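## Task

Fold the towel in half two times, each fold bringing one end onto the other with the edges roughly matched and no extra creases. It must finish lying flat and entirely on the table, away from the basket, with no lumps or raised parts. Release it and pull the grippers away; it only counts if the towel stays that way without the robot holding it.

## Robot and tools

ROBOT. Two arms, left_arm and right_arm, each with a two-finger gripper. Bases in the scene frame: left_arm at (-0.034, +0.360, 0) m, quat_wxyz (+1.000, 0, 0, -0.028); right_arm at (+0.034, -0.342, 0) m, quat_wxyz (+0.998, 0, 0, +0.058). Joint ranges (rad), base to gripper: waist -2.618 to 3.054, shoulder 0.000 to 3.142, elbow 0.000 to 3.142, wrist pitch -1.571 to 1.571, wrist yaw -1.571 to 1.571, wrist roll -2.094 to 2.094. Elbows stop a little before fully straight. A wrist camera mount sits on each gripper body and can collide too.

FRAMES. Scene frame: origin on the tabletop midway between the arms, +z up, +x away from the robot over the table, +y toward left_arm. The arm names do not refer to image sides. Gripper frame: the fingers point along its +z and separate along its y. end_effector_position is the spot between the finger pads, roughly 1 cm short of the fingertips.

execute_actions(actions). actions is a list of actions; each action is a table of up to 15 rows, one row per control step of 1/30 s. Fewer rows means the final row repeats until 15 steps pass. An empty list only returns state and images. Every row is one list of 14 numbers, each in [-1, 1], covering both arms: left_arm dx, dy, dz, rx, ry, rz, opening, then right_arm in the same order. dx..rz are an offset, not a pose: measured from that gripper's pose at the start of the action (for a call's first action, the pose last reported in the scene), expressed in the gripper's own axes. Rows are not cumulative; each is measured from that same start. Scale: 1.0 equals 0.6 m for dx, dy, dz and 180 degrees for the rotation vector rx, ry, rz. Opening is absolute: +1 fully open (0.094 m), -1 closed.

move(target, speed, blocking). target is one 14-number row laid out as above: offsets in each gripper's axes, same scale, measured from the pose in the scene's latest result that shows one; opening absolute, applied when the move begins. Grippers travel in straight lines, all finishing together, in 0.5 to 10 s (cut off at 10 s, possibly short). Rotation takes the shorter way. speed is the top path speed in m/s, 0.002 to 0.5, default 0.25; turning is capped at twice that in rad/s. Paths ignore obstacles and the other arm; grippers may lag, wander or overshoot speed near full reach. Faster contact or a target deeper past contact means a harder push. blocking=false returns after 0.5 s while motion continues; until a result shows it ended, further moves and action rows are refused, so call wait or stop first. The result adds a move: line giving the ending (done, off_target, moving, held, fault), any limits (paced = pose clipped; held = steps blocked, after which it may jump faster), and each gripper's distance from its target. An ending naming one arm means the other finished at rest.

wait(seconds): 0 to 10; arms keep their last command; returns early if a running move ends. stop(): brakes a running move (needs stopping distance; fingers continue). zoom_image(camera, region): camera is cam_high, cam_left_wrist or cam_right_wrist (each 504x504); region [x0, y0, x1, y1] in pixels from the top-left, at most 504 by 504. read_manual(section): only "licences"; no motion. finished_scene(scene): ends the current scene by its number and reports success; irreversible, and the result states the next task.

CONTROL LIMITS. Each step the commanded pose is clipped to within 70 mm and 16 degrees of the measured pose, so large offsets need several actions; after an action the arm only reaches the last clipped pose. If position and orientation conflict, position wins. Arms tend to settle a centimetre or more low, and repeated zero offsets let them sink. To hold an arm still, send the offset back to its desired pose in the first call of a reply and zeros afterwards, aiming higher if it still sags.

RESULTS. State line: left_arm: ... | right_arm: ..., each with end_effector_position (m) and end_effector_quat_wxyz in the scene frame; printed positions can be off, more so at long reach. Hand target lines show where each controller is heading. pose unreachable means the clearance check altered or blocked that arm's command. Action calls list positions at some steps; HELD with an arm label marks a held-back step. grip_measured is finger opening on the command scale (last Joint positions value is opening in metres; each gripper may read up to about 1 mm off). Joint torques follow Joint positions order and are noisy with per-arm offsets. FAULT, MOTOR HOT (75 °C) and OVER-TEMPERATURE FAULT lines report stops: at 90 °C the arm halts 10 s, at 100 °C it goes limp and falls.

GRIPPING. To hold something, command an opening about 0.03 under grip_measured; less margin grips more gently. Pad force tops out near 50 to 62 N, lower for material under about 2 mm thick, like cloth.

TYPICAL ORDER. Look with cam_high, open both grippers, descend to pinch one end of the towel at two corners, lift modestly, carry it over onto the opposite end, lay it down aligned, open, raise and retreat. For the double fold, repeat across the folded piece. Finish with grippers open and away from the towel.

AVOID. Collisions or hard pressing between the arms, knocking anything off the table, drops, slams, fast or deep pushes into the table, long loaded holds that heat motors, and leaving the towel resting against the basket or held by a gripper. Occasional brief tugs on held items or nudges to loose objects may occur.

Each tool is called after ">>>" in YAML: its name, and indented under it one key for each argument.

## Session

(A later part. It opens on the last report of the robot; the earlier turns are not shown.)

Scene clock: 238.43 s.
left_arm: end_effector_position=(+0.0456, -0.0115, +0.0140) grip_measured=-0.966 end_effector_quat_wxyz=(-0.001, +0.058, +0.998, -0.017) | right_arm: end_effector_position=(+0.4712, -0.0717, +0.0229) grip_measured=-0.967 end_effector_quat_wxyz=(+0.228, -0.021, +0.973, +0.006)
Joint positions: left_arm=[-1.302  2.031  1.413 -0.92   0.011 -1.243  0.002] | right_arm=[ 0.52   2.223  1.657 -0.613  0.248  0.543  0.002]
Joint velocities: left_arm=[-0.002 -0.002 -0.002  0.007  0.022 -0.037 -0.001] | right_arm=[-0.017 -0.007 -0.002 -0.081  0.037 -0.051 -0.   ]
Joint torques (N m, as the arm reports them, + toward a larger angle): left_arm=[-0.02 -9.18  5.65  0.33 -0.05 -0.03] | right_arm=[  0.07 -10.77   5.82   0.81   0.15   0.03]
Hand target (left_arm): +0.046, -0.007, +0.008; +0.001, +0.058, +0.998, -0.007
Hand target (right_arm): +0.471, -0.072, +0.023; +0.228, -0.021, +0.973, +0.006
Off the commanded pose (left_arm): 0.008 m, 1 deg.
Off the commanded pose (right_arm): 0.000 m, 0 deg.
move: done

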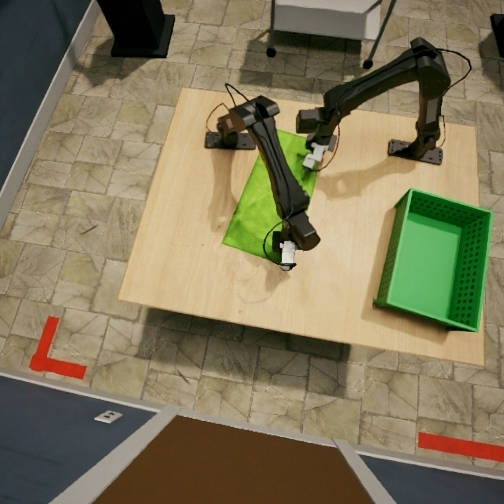

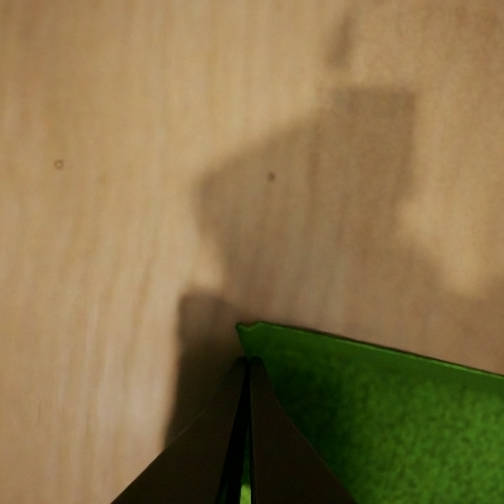

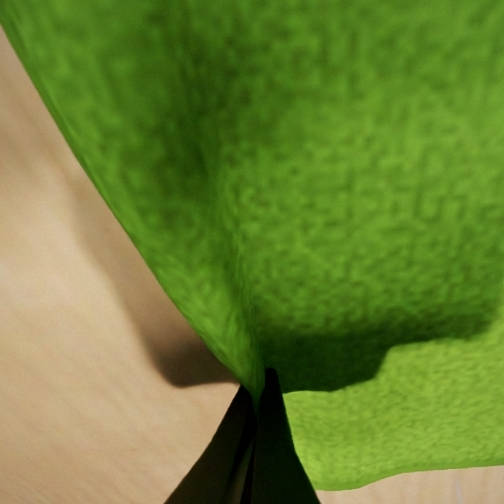

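>>> move:
  target: [0.163,0.165,-0.04,0,0,0,-1, 0.097,0.293,-0.08,-0.12,0,0,-1]
  speed: 0.12

>>> move:
  target: [0,0,0,0,0,0,0.2, 0,0,0,0,0,0,0.2]

>>> move:
  target: [0,0.05,-0.15,0,0,0,0.2, 0,-0.1,-0.2,0,0,0,0.2]

Scene clock: 254.80 s.
left_arm: end_effector_position=(-0.0378, +0.0954, +0.0319) grip_measured=-0.966 end_effector_quat_wxyz=(-0.005, +0.058, +0.998, -0.017) | right_arm: end_effector_position=(+0.3863, +0.0914, +0.0387) grip_measured=-0.967 end_effector_quat_wxyz=(+0.215, -0.062, +0.958, +0.182)
Joint positions: left_arm=[-1.526  1.593  0.935 -0.879  0.012 -1.466  0.002] | right_arm=[ 0.795  2.245  1.695 -0.455  0.078  0.758  0.002]
Joint velocities: left_arm=[-0.007 -0.007 -0.007 -0.037 -0.066 -0.095 -0.   ] | right_arm=[ 0.002  0.007  0.012  0.051 -0.051  0.022 -0.001]
Joint torques (N m, as the arm reports them, + toward a larger angle): left_arm=[-0.72 -7.49  5.36  0.27 -0.05 -0.09] | right_arm=[ 0.24 -9.99  8.12  1.13 -0.04  0.03]
Hand target (left_arm): -0.038, +0.099, +0.034; -0.000, +0.058, +0.998, -0.019
Hand target (right_arm): +0.388, +0.100, +0.040; +0.217, -0.063, +0.955, +0.190
Off the commanded pose (left_arm): 0.005 m, 1 deg.
Off the commanded pose (right_arm): 0.010 m, 1 deg.
move: done

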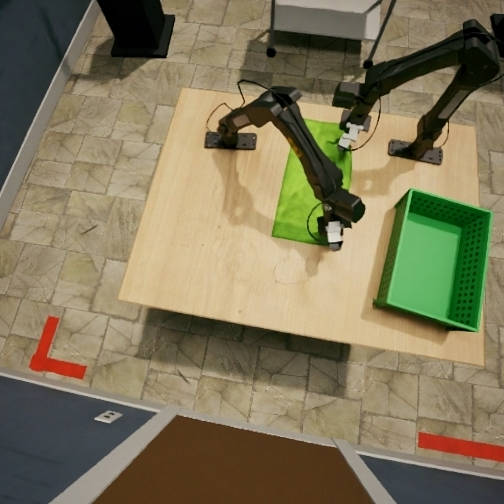

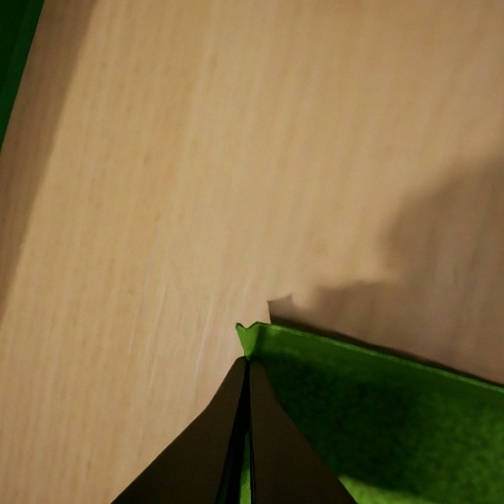

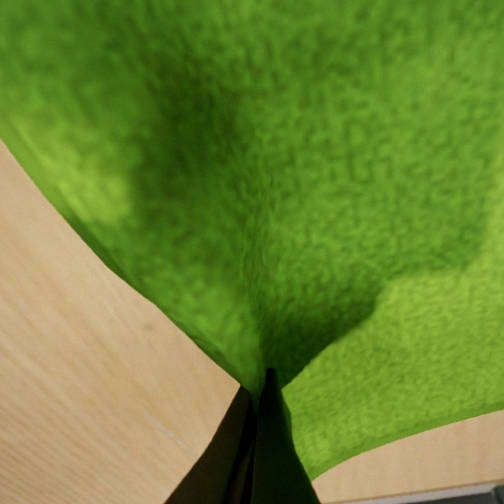

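Scene clock: 255.30 s.
left_arm: end_effector_position=(-0.0384, +0.0954, +0.0320) grip_measured=+0.197 end_effector_quat_wxyz=(-0.007, +0.058, +0.998, -0.017) | right_arm: end_effector_position=(+0.3863, +0.0914, +0.0387) grip_measured=+0.197 end_effector_quat_wxyz=(+0.215, -0.062, +0.958, +0.182)
Joint positions: left_arm=[-1.526  1.593  0.935 -0.879  0.016 -1.466  0.056] | right_arm=[ 0.795  2.245  1.695 -0.455  0.078  0.758  0.056]
Joint velocities: left_arm=[ 0.012 -0.007  0.012  0.095  0.037  0.081 -0.   ] | right_arm=[ 0.012 -0.007  0.002  0.022 -0.022  0.051  0.   ]
Joint torques (N m, as the arm reports them, + toward a larger angle): left_arm=[-0.01 -5.8   6.67  0.34  0.    0.01] | right_arm=[ -0.03 -11.16   6.02   1.09   0.03   0.03]
Hand target (left_arm): -0.038, +0.095, +0.032; -0.005, +0.058, +0.998, -0.017
Hand target (right_arm): +0.386, +0.091, +0.039; +0.215, -0.062, +0.958, +0.182
Off the commanded pose (left_arm): 0.001 m, 0 deg.
Off the commanded pose (right_arm): 0.000 m, 0 deg.
move: done

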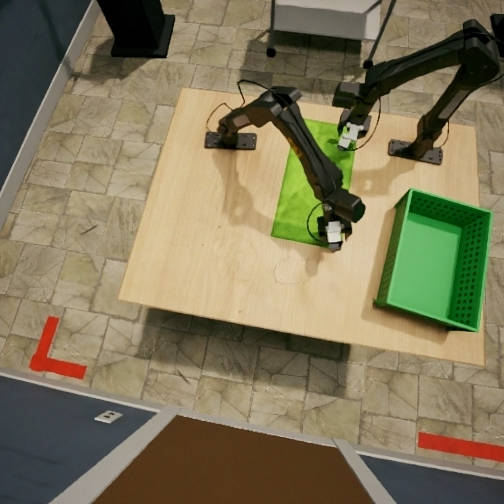

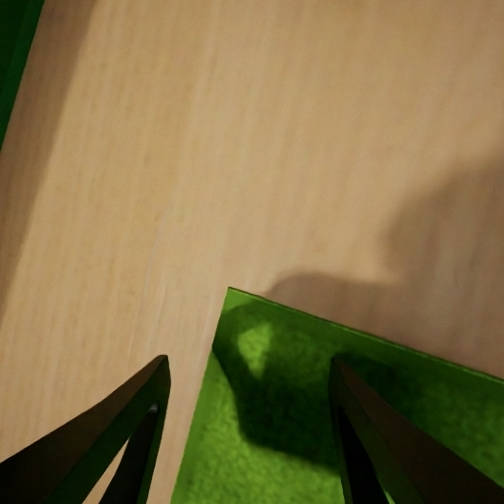

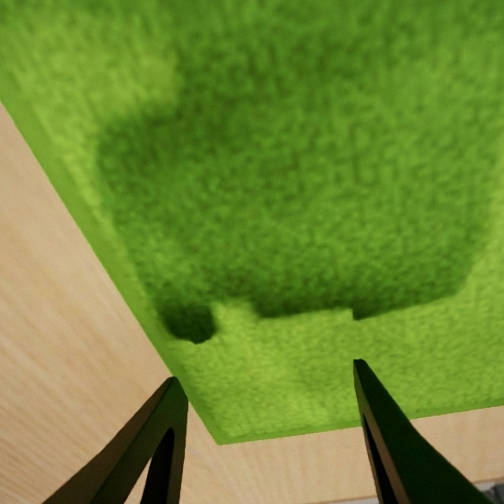

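Scene clock: 256.53 s.
left_arm: end_effector_position=(-0.0352, +0.1292, +0.1111) grip_measured=+0.197 end_effector_quat_wxyz=(-0.010, +0.059, +0.998, -0.009) | right_arm: end_effector_position=(+0.3572, -0.0006, +0.1265) grip_measured=+0.197 end_effector_quat_wxyz=(+0.226, -0.060, +0.954, +0.189)
Joint positions: left_arm=[-1.51   1.401  1.084 -1.238  0.02  -1.448  0.056] | right_arm=[ 0.707  1.806  1.393 -0.561  0.036  0.687  0.056]
Joint velocities: left_arm=[-0.012 -0.012 -0.002  0.037  0.095 -0.007 -0.001] | right_arm=[-0.017 -0.007  0.002 -0.022 -0.022  0.007  0.   ]
Joint torques (N m, as the arm reports them, + toward a larger angle): left_arm=[ 0.69 -5.63  9.29  0.12 -0.02  0.09] | right_arm=[-0.5  -8.97  4.66  0.99 -0.04 -0.05]
Hand target (left_arm): -0.032, +0.129, +0.120; -0.007, +0.058, +0.998, -0.017
Hand target (right_arm): +0.352, -0.008, +0.121; +0.216, -0.062, +0.957, +0.181
Off the commanded pose (left_arm): 0.010 m, 1 deg.
Off the commanded pose (right_arm): 0.012 m, 2 deg.
move: off_target (right_arm)

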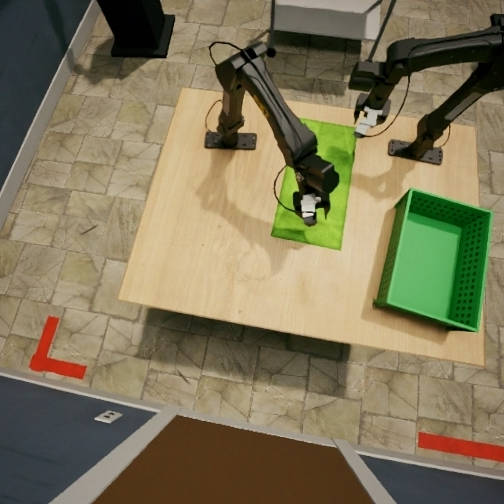

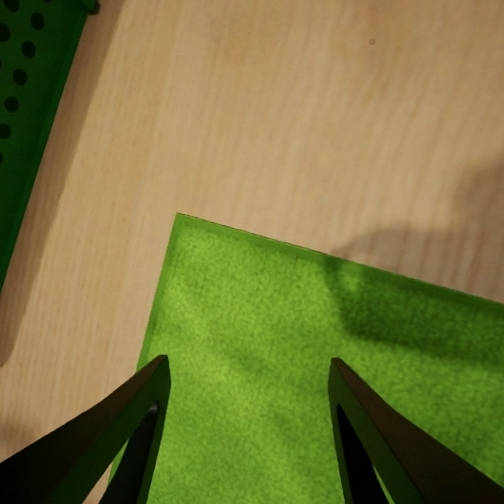

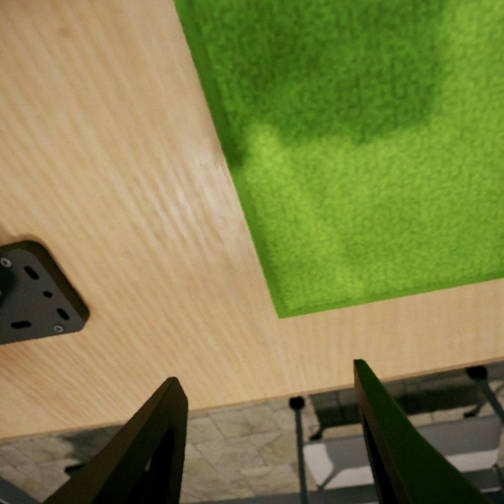

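>>> move:
  target: [0.02,-0.053,0.117,0,0,0,0.2, 0.67,-0.07,-0.233,0.112,0.153,0,0.2]

Scene clock: 266.37 s.
left_arm: end_effector_position=(-0.0503, +0.0986, +0.0528) grip_measured=+0.197 end_effector_quat_wxyz=(-0.012, +0.059, +0.998, -0.013) | right_arm: end_effector_position=(+0.0404, -0.0695, +0.0650) grip_measured=+0.197 end_effector_quat_wxyz=(+0.047, -0.097, +0.992, +0.059)
Joint positions: left_arm=[-1.566  1.559  0.99  -0.976  0.024 -1.505  0.056] | right_arm=[ 1.485  1.491  0.966 -0.921  0.086  1.4    0.056]
Joint velocities: left_arm=[-0.017 -0.007  0.002  0.007  0.066 -0.125  0.   ] | right_arm=[ 0.002 -0.007 -0.017  0.037 -0.022 -0.007  0.001]
Joint torques (N m, as the arm reports them, + toward a larger angle): left_arm=[-0.92 -4.79  5.68  0.39  0.   -0.13] | right_arm=[-0.69 -4.78  5.43  0.42  0.17 -0.03]
Hand target (left_arm): -0.052, +0.100, +0.048; -0.010, +0.059, +0.998, -0.009
Hand target (right_arm): +0.045, -0.069, +0.065; +0.053, -0.094, +0.992, +0.059
Off the commanded pose (left_arm): 0.011 m, 1 deg.
Off the commanded pose (right_arm): 0.099 m, 9 deg; position clipped at the last step of the last action.
move: held (left_arm, right_arm); limits=paced,held; held on 18 of 62 steps (right_arm, left_arm), including the last (right_arm, left_arm)
pose unreachable (left arm): on one or more control steps of this call, first in action 0 (counted from 0), this arm could not follow its commanded pose, so it was not sent that pose on those steps. On the call's last step it was still not sent that pose. It may still have moved: this result reports where it is.
cause: the commanded pose would bring a part of the arm too close to another arm (this arm's wrist (the part past joint 4) and the other arm's wrist (the part past joint 4)).
pose unreachable (right arm): on one or more control steps of this call, first in action 0 (counted from 0), this arm could not follow its commanded pose, so it was not sent that pose on those steps. On the call's last step it was still not sent that pose. It may still have moved: this result reports where it is.
cause: the commanded pose would bring a part of the arm too close to another arm (this arm's wrist (the part past joint 4) and the other arm's wrist (the part past joint 4)).

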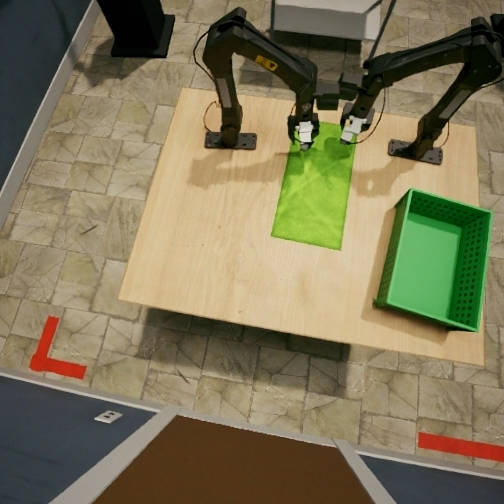

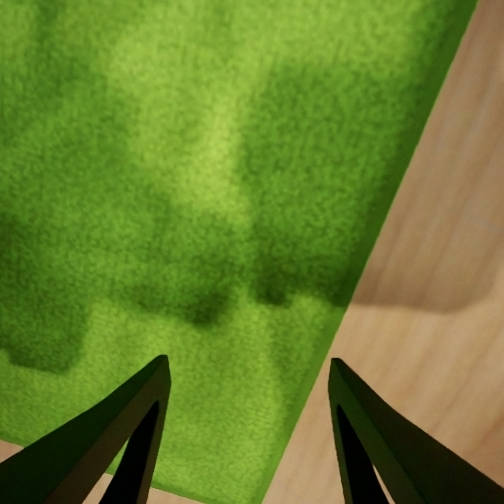

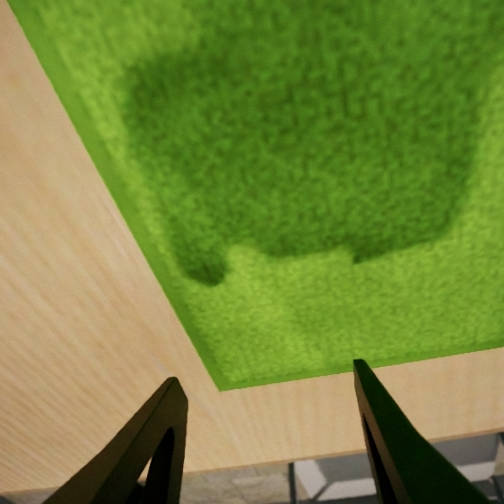

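>>> move:
  target: [0,0.05,-0.03,0,0,0.47,0.2, 0.1,-0.12,0,0,0,-0.47,0.2]

>>> move:
  target: [0,0,0,0,-0.17,0,0.2, 0,0,0,0,-0.13,0,0.2]

Scene clock: 281.37 s.
left_arm: end_effector_position=(-0.0476, +0.1257, +0.0674) grip_measured=+0.197 end_effector_quat_wxyz=(+0.003, +0.715, +0.699, -0.015) | right_arm: end_effector_position=(-0.0061, -0.1463, +0.0524) grip_measured=+0.197 end_effector_quat_wxyz=(-0.072, +0.740, -0.669, -0.011)
Joint positions: left_arm=[-1.566  1.436  0.937 -1.046  0.016 -0.028  0.056] | right_arm=[ 1.755  1.236  0.717 -0.96   0.114  0.195  0.056]
Joint velocities: left_arm=[-0.002 -0.017  0.012  0.022  0.051  0.022  0.002] | right_arm=[-0.007 -0.002 -0.007  0.037  0.022 -0.007 -0.002]
Joint torques (N m, as the arm reports them, + toward a larger angle): left_arm=[ 1.   -5.63  6.57  0.19  0.1   0.09] | right_arm=[-0.27 -4.55  3.68  0.35  0.04 -0.03]
Hand target (left_arm): -0.046, +0.129, +0.069; +0.000, +0.715, +0.699, -0.018
Hand target (right_arm): -0.004, -0.151, +0.051; -0.073, +0.740, -0.669, -0.013
Off the commanded pose (left_arm): 0.004 m, 0 deg.
Off the commanded pose (right_arm): 0.005 m, 0 deg.
move: done; limits=paced,held; held on 85 of 148 steps (right_arm, left_arm)
pose unreachable (left arm): on one or more control steps of this call, first in action 0 (counted from 0), this arm could not follow its commanded pose, so it was not sent that pose on those steps. It may still have moved: this result reports where it is.
cause: the commanded pose would bring a part of the arm too close to another arm (this arm's wrist (the part past joint 4) and the other arm's wrist (the part past joint 4)).
pose unreachable (right arm): on one or more control steps of this call, first in action 0 (counted from 0), this arm could not follow its commanded pose, so it was not sent that pose on those steps. It may still have moved: this result reports where it is.
cause: the commanded pose would bring a part of the arm too close to another arm (this arm's wrist (the part past joint 4) and the other arm's wrist (the part past joint 4)).

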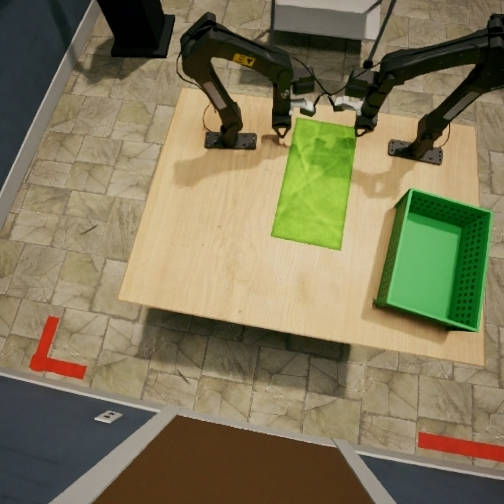

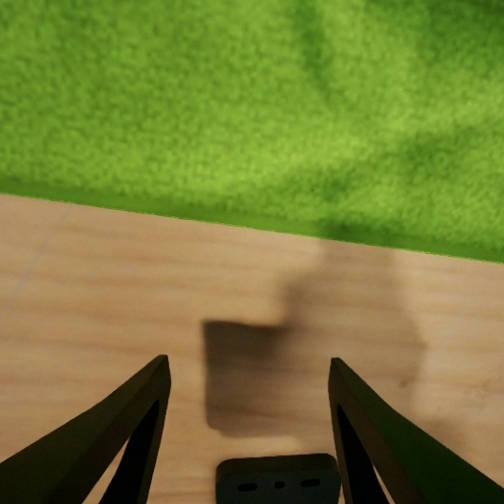

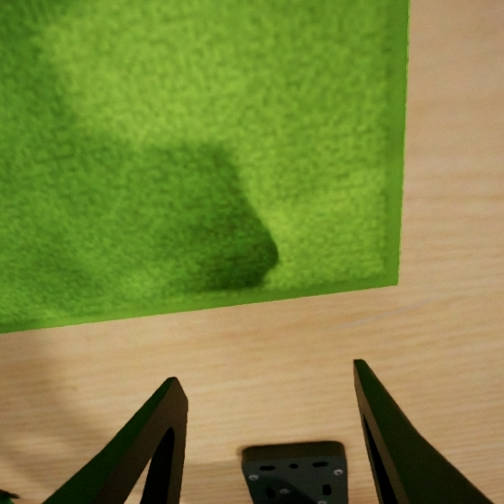

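Scene clock: 283.13 s.
left_arm: end_effector_position=(-0.0459, +0.1275, +0.0635) grip_measured=+0.197 end_effector_quat_wxyz=(+0.176, +0.686, +0.679, -0.194) | right_arm: end_effector_position=(-0.0070, -0.1446, +0.0544) grip_measured=+0.197 end_effector_quat_wxyz=(-0.197, +0.724, -0.643, -0.157)
Joint positions: left_arm=[-1.574  0.92   0.477 -0.598 -0.003 -0.05   0.056] | right_arm=[ 1.84   0.812  0.423 -0.714  0.208  0.218  0.056]
Joint velocities: left_arm=[-0.007 -0.002 -0.007  0.037 -0.007  0.007 -0.   ] | right_arm=[-0.022  0.002  0.012 -0.037  0.022  0.066  0.   ]
Joint torques (N m, as the arm reports them, + toward a larger angle): left_arm=[-0.91 -2.4   6.78  1.32 -0.04 -0.12] | right_arm=[ 0.96 -2.06  4.4   1.02  0.25  0.08]
Hand target (left_arm): -0.047, +0.125, +0.066; +0.186, +0.683, +0.676, -0.205
Hand target (right_arm): -0.006, -0.146, +0.053; -0.204, +0.722, -0.641, -0.161
Off the commanded pose (left_arm): 0.005 m, 2 deg.
Off the commanded pose (right_arm): 0.003 m, 1 deg.
move: done

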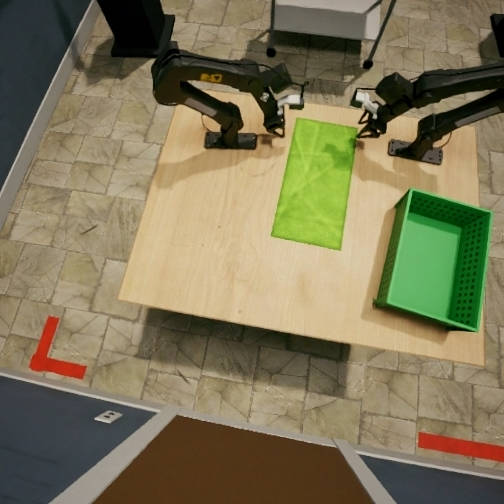

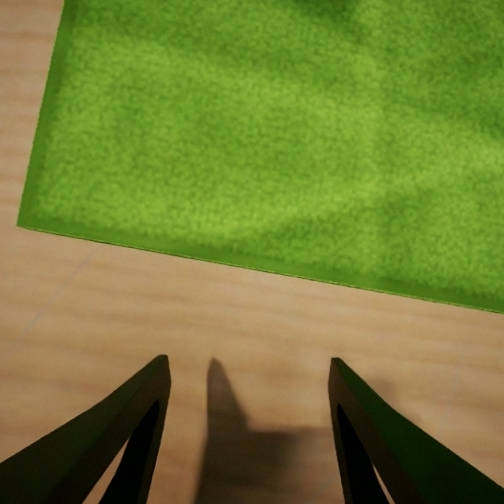

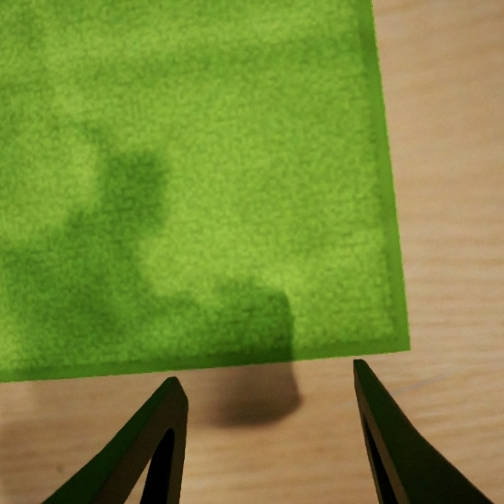

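>>> move:
  target: [0,-0.07,0.06,0,0,0,0.2, -0.07,0.14,0.08,0,0,0,0.2]
  speed: 0.1

Scene clock: 289.97 s.
left_arm: end_effector_position=(-0.0880, +0.1104, +0.0383) grip_measured=+0.197 end_effector_quat_wxyz=(+0.174, +0.687, +0.678, -0.196) | right_arm: end_effector_position=(-0.0883, -0.1029, +0.0194) grip_measured=+0.197 end_effector_quat_wxyz=(-0.185, +0.726, -0.644, -0.150)
Joint positions: left_arm=[-1.816  1.104  0.45  -0.399 -0.119 -0.258  0.056] | right_arm=[ 2.13   1.346  0.549 -0.4    0.311  0.496  0.056]
Joint velocities: left_arm=[-0.002  0.017 -0.007 -0.066 -0.037 -0.037 -0.   ] | right_arm=[-0.007  0.012  0.012  0.007  0.007  0.007  0.   ]
Joint torques (N m, as the arm reports them, + toward a larger angle): left_arm=[-1.01 -1.07  6.42  1.29 -0.12 -0.12] | right_arm=[ 0.66 -2.14  7.31  0.83  0.34  0.06]
Hand target (left_arm): -0.089, +0.110, +0.035; +0.177, +0.686, +0.679, -0.195
Hand target (right_arm): -0.095, -0.095, +0.025; -0.194, +0.723, -0.643, -0.158
Off the commanded pose (left_arm): 0.005 m, 0 deg.
Off the commanded pose (right_arm): 0.013 m, 2 deg.
move: off_target (right_arm)

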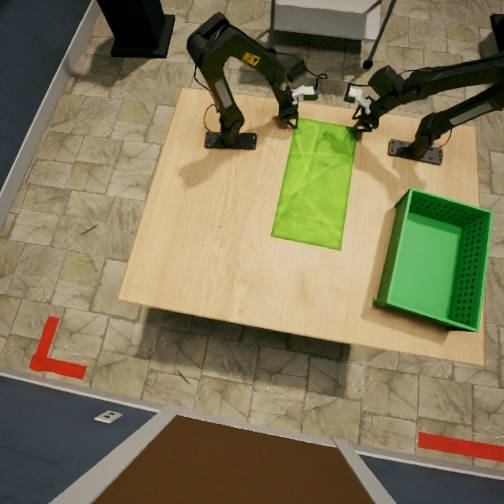

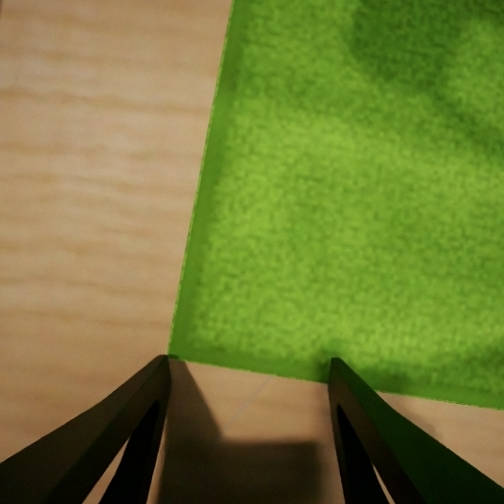

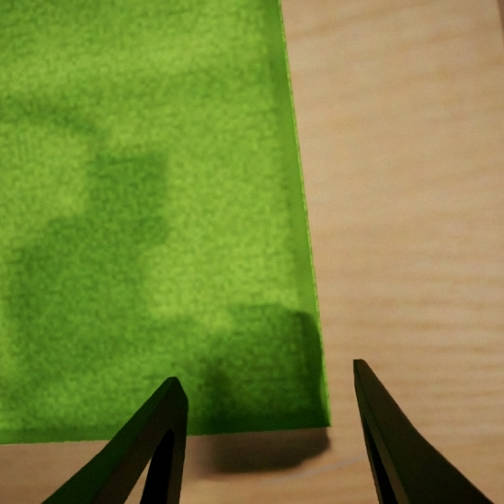

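>>> move:
  target: [0.01,-0.012,0.03,0,0,0,0.2, -0.045,0.025,0,0,0,0,0.2]
  speed: 0.06

>>> move:
  target: [0.0,0,0.03,0,0,0,0.2, 0.01,0,0.04,0,0,0,0.2]
  speed: 0.06

>>> move:
  target: [0.0,0,0.01,0,0,0,-1, 0,0,0.01,0,0,0,-1]

Scene clock: 309.23 s.
left_arm: end_effector_position=(-0.0951, +0.1066, +0.0238) grip_measured=+0.197 end_effector_quat_wxyz=(+0.171, +0.687, +0.678, -0.197) | right_arm: end_effector_position=(-0.1033, -0.0839, +0.0285) grip_measured=+0.197 end_effector_quat_wxyz=(-0.186, +0.725, -0.645, -0.154)
Joint positions: left_arm=[-1.842  1.175  0.424 -0.306 -0.125 -0.281  0.056] | right_arm=[ 2.13   1.422  0.647 -0.414  0.312  0.497  0.056]
Joint velocities: left_arm=[-0.002 -0.002 -0.007 -0.022 -0.022 -0.051  0.   ] | right_arm=[ 0.007 -0.007 -0.017 -0.051 -0.007  0.022  0.   ]
Joint torques (N m, as the arm reports them, + toward a larger angle): left_arm=[-0.97 -1.45  6.23  1.29 -0.12 -0.1 ] | right_arm=[ 0.2  -2.84  7.35  0.68  0.12  0.06]
Hand target (left_arm): -0.096, +0.107, +0.020; +0.174, +0.687, +0.678, -0.196
Hand target (right_arm): -0.107, -0.081, +0.030; -0.186, +0.726, -0.644, -0.150
Off the commanded pose (left_arm): 0.004 m, 0 deg.
Off the commanded pose (right_arm): 0.005 m, 0 deg.
move: done

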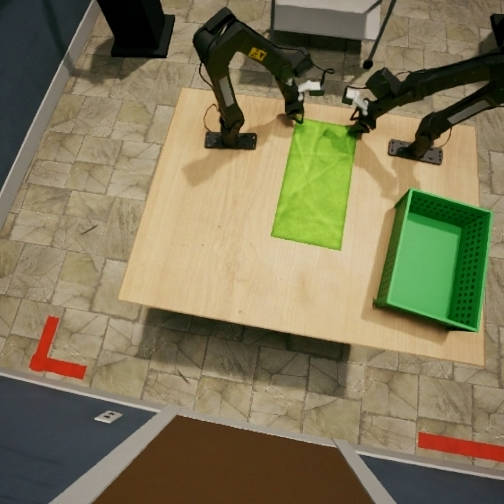

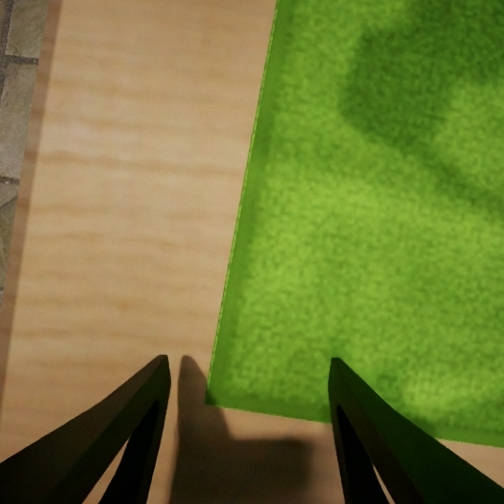

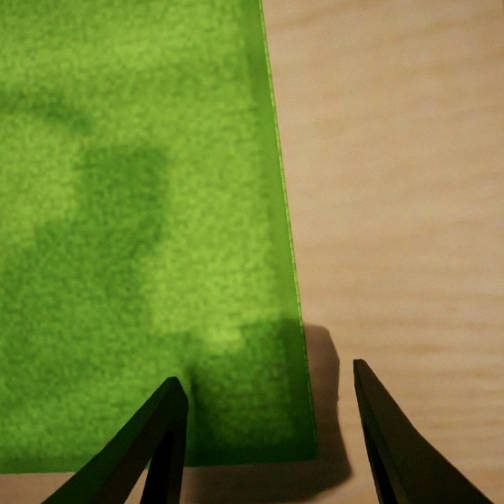

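Scene clock: 310.10 s.
left_arm: end_effector_position=(-0.0988, +0.0956, +0.0151) grip_measured=+0.197 end_effector_quat_wxyz=(+0.174, +0.687, +0.677, -0.201) | right_arm: end_effector_position=(-0.1106, -0.0722, +0.0180) grip_measured=+0.197 end_effector_quat_wxyz=(-0.190, +0.722, -0.642, -0.173)
Joint positions: left_arm=[-1.842  1.256  0.424 -0.215 -0.126 -0.279  0.056] | right_arm=[ 2.123  1.478  0.626 -0.292  0.309  0.484  0.056]
Joint velocities: left_arm=[-0.002  0.007 -0.022  0.022 -0.007  0.007 -0.   ] | right_arm=[-0.022 -0.017  0.012 -0.037 -0.081 -0.037  0.001]
Joint torques (N m, as the arm reports them, + toward a larger angle): left_arm=[ 0.7  -1.7   5.62  1.28  0.03  0.07] | right_arm=[-0.8  -2.96  3.28  0.92  0.13 -0.02]
Hand target (left_arm): -0.096, +0.098, +0.009; +0.171, +0.687, +0.678, -0.197
Hand target (right_arm): -0.102, -0.079, +0.005; -0.186, +0.725, -0.645, -0.153
Off the commanded pose (left_arm): 0.008 m, 1 deg.
Off the commanded pose (right_arm): 0.017 m, 2 deg.
move: off_target (right_arm)

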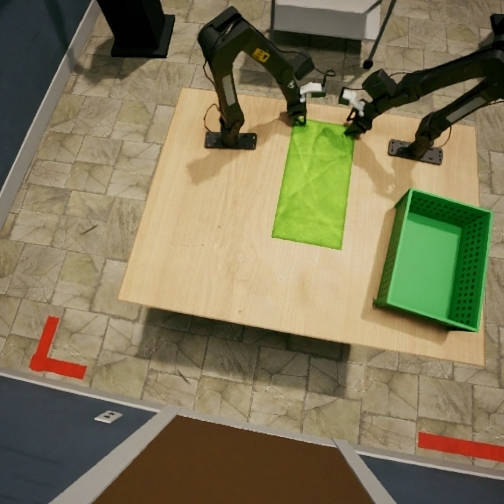

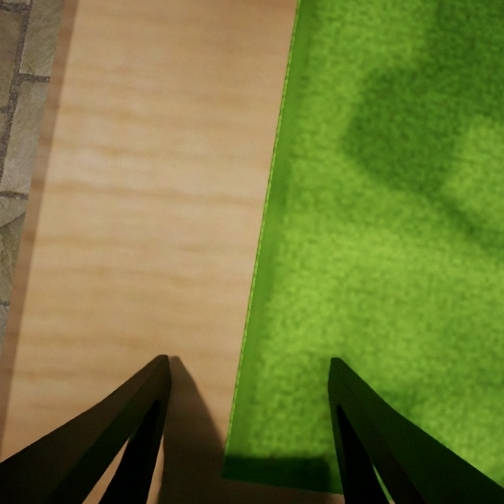

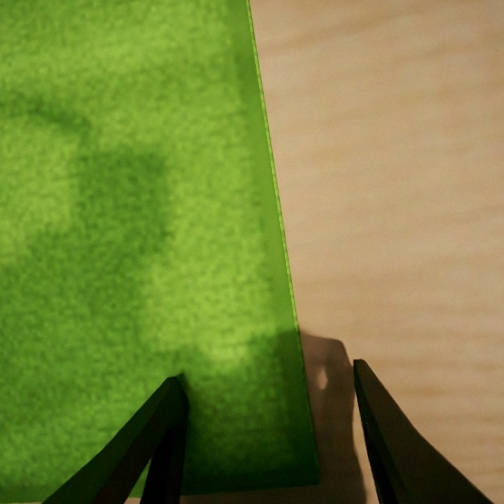

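Scene clock: 310.80 s.
left_arm: end_effector_position=(-0.0997, +0.0929, +0.0139) grip_measured=-0.990 end_effector_quat_wxyz=(+0.175, +0.686, +0.676, -0.204) | right_arm: end_effector_position=(-0.1136, -0.0684, +0.0202) grip_measured=-0.978 end_effector_quat_wxyz=(-0.193, +0.720, -0.641, -0.183)
Joint positions: left_arm=[-1.842  1.271  0.424 -0.194 -0.126 -0.279  0.   ] | right_arm=[ 2.123  1.478  0.626 -0.27   0.309  0.482  0.001]
Joint velocities: left_arm=[-0.002  0.007 -0.027 -0.022  0.051  0.037 -0.   ] | right_arm=[-0.017  0.002 -0.007  0.007 -0.022 -0.037 -0.001]
Joint torques (N m, as the arm reports them, + toward a larger angle): left_arm=[ 0.28 -1.57  6.62  1.24 -0.04  0.01] | right_arm=[-0.43 -2.97  4.86  0.98  0.13 -0.02]
Hand target (left_arm): -0.099, +0.093, +0.010; +0.174, +0.687, +0.677, -0.201
Hand target (right_arm): -0.111, -0.069, +0.013; -0.191, +0.722, -0.642, -0.173
Off the commanded pose (left_arm): 0.004 m, 0 deg.
Off the commanded pose (right_arm): 0.008 m, 1 deg.
move: done

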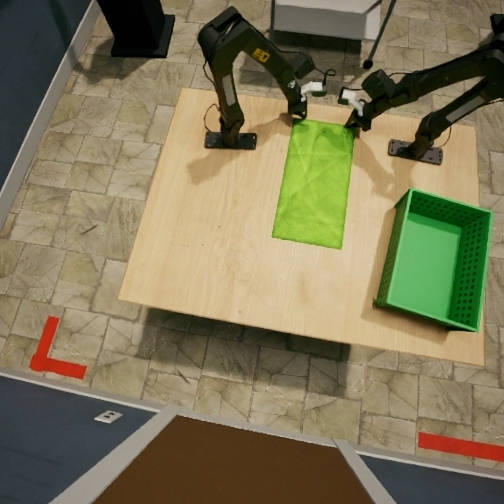

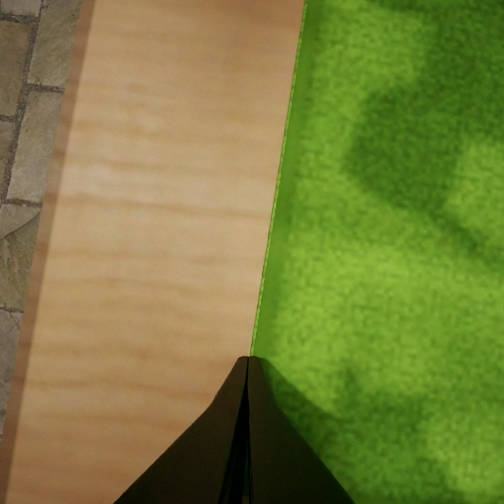

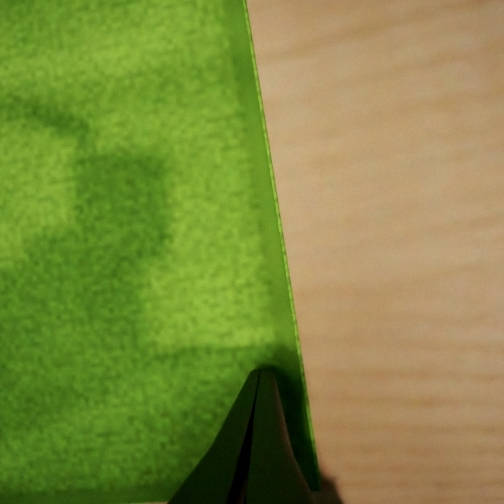

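>>> move:
  target: [0,0,-0.04,0,0,0,0.2, 0,-0.03,-0.04,0,0,0,0.2]
  speed: 0.08

>>> move:
  target: [0.03,0,0.052,0,0,0,0.2, 0.03,0,0.052,0,0,0,0.2]
  speed: 0.05

>>> move:
  target: [0.01,0,0.017,0,0,0,-1, 0.01,0,0.017,0,0,0,-1]

Scene clock: 317.83 s.
left_arm: end_effector_position=(-0.0944, +0.1108, +0.0221) grip_measured=+0.197 end_effector_quat_wxyz=(+0.166, +0.689, +0.679, -0.190) | right_arm: end_effector_position=(-0.1016, -0.0746, +0.0408) grip_measured=+0.197 end_effector_quat_wxyz=(-0.194, +0.721, -0.639, -0.186)
Joint positions: left_arm=[-1.842  1.171  0.424 -0.327 -0.122 -0.283  0.056] | right_arm=[ 2.098  1.366  0.626 -0.368  0.299  0.452  0.056]
Joint velocities: left_arm=[-0.002 -0.002 -0.007  0.007  0.022 -0.007  0.   ] | right_arm=[-0.002 -0.007  0.002  0.037  0.037 -0.022  0.   ]
Joint torques (N m, as the arm reports them, + toward a larger angle): left_arm=[-1.13 -4.13  9.49  0.98 -0.15 -0.12] | right_arm=[-0.72 -5.6   4.5   0.77  0.09 -0.02]
Hand target (left_arm): -0.098, +0.105, +0.034; +0.175, +0.686, +0.676, -0.204
Hand target (right_arm): -0.096, -0.078, +0.041; -0.193, +0.720, -0.641, -0.183
Off the commanded pose (left_arm): 0.014 m, 2 deg.
Off the commanded pose (right_arm): 0.008 m, 0 deg.
move: off_target (left_arm)

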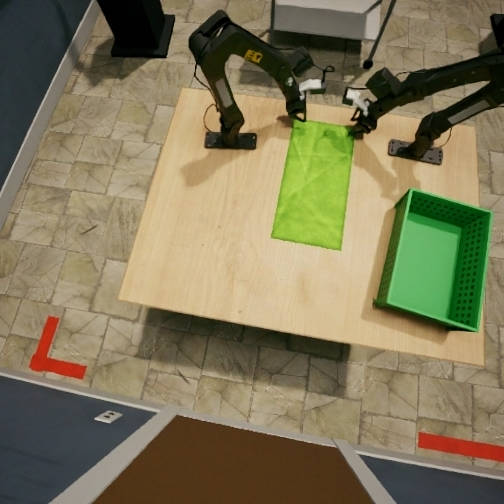

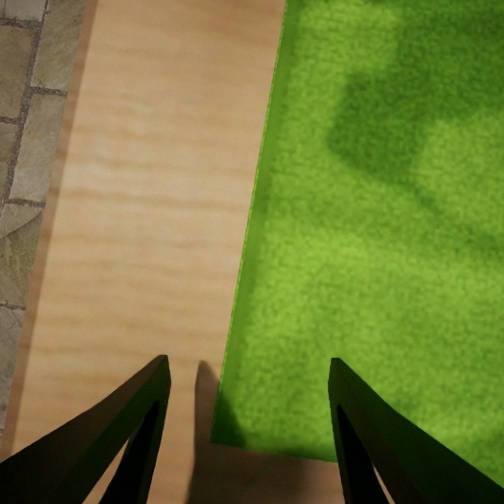

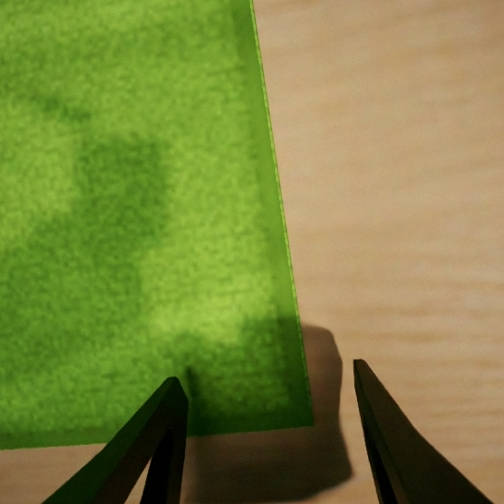

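Scene clock: 319.00 s.
left_arm: end_effector_position=(-0.0957, +0.0886, +0.0131) grip_measured=+0.197 end_effector_quat_wxyz=(+0.201, +0.673, +0.675, -0.225) | right_arm: end_effector_position=(-0.1072, -0.0672, +0.0184) grip_measured=+0.197 end_effector_quat_wxyz=(-0.198, +0.716, -0.637, -0.205)
Joint positions: left_arm=[-1.842  1.254  0.365 -0.086 -0.155 -0.283  0.056] | right_arm=[ 2.098  1.444  0.561 -0.186  0.299  0.45   0.056]
Joint velocities: left_arm=[ 0.002  0.002  0.002  0.037  0.007  0.081 -0.   ] | right_arm=[-0.012 -0.002  0.002  0.037  0.022 -0.095  0.   ]
Joint torques (N m, as the arm reports them, + toward a larger angle): left_arm=[-0.67  0.09  3.5   0.93  0.23 -0.08] | right_arm=[-0.55 -2.82  3.25  1.04  0.14  0.  ]
Hand target (left_arm): -0.095, +0.112, -0.011; +0.166, +0.688, +0.680, -0.190
Hand target (right_arm): -0.100, -0.075, +0.006; -0.194, +0.721, -0.639, -0.186
Off the commanded pose (left_arm): 0.035 m, 6 deg.
Off the commanded pose (right_arm): 0.017 m, 2 deg.
move: off_target (left_arm, right_arm)

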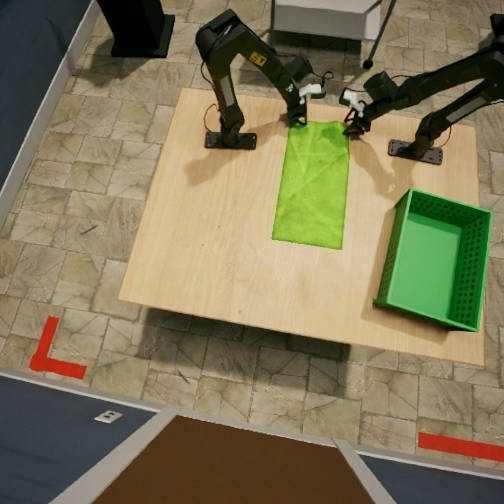

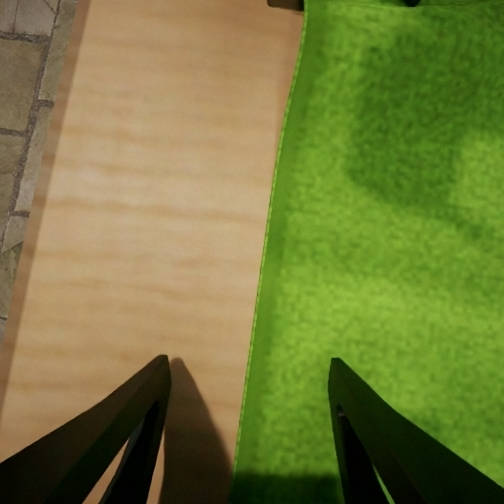

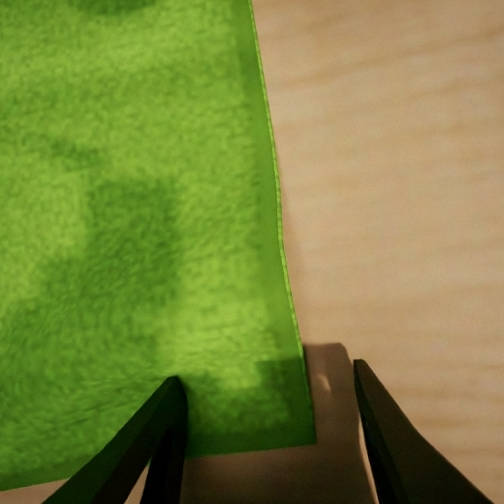

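Scene clock: 319.73 s.
left_arm: end_effector_position=(-0.0972, +0.0790, +0.0139) grip_measured=-0.990 end_effector_quat_wxyz=(+0.212, +0.668, +0.673, -0.237) | right_arm: end_effector_position=(-0.1129, -0.0596, +0.0198) grip_measured=-0.978 end_effector_quat_wxyz=(-0.201, +0.711, -0.636, -0.222)
Joint positions: left_arm=[-1.842  1.287  0.365 -0.02  -0.165 -0.283  0.   ] | right_arm=[ 2.098  1.462  0.561 -0.131  0.299  0.45   0.001]
Joint velocities: left_arm=[ 0.002  0.002  0.002  0.051  0.037 -0.037  0.001] | right_arm=[-0.012 -0.007 -0.012 -0.037 -0.022 -0.007  0.001]
Joint torques (N m, as the arm reports them, + toward a larger angle): left_arm=[ 0.   -1.42  4.4   1.32  0.01 -0.03] | right_arm=[-0.11 -2.97  3.32  1.06  0.12  0.  ]
Hand target (left_arm): -0.096, +0.088, +0.002; +0.201, +0.673, +0.675, -0.225
Hand target (right_arm): -0.107, -0.067, +0.007; -0.198, +0.716, -0.637, -0.205
Off the commanded pose (left_arm): 0.015 m, 2 deg.
Off the commanded pose (right_arm): 0.016 m, 2 deg.
move: off_target (left_arm, right_arm)

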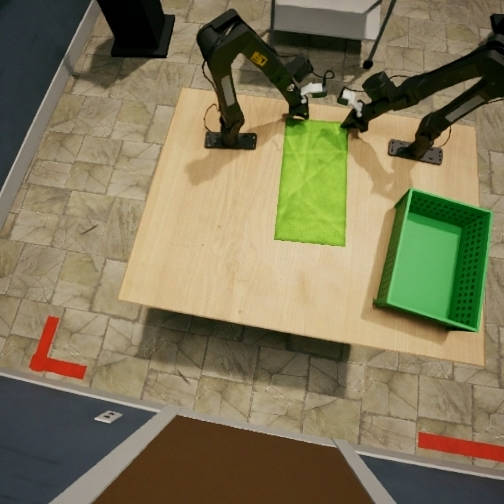

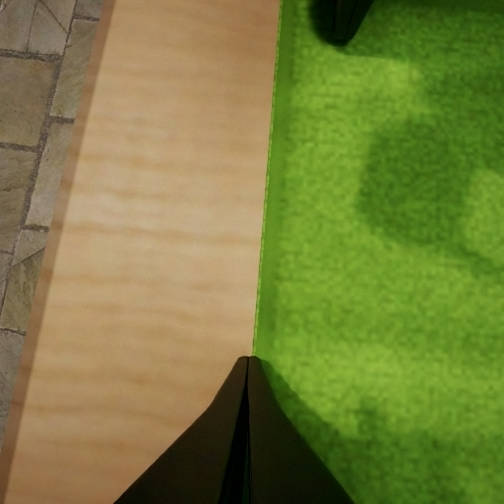

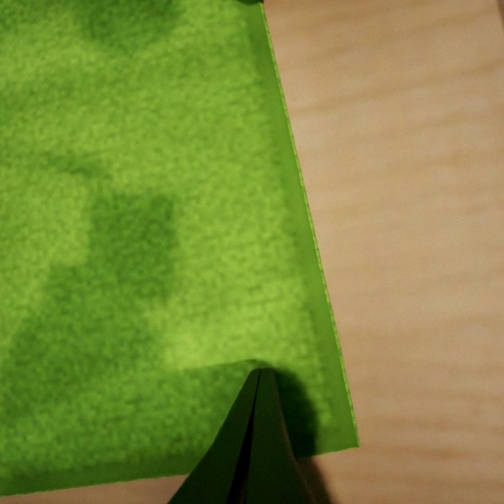

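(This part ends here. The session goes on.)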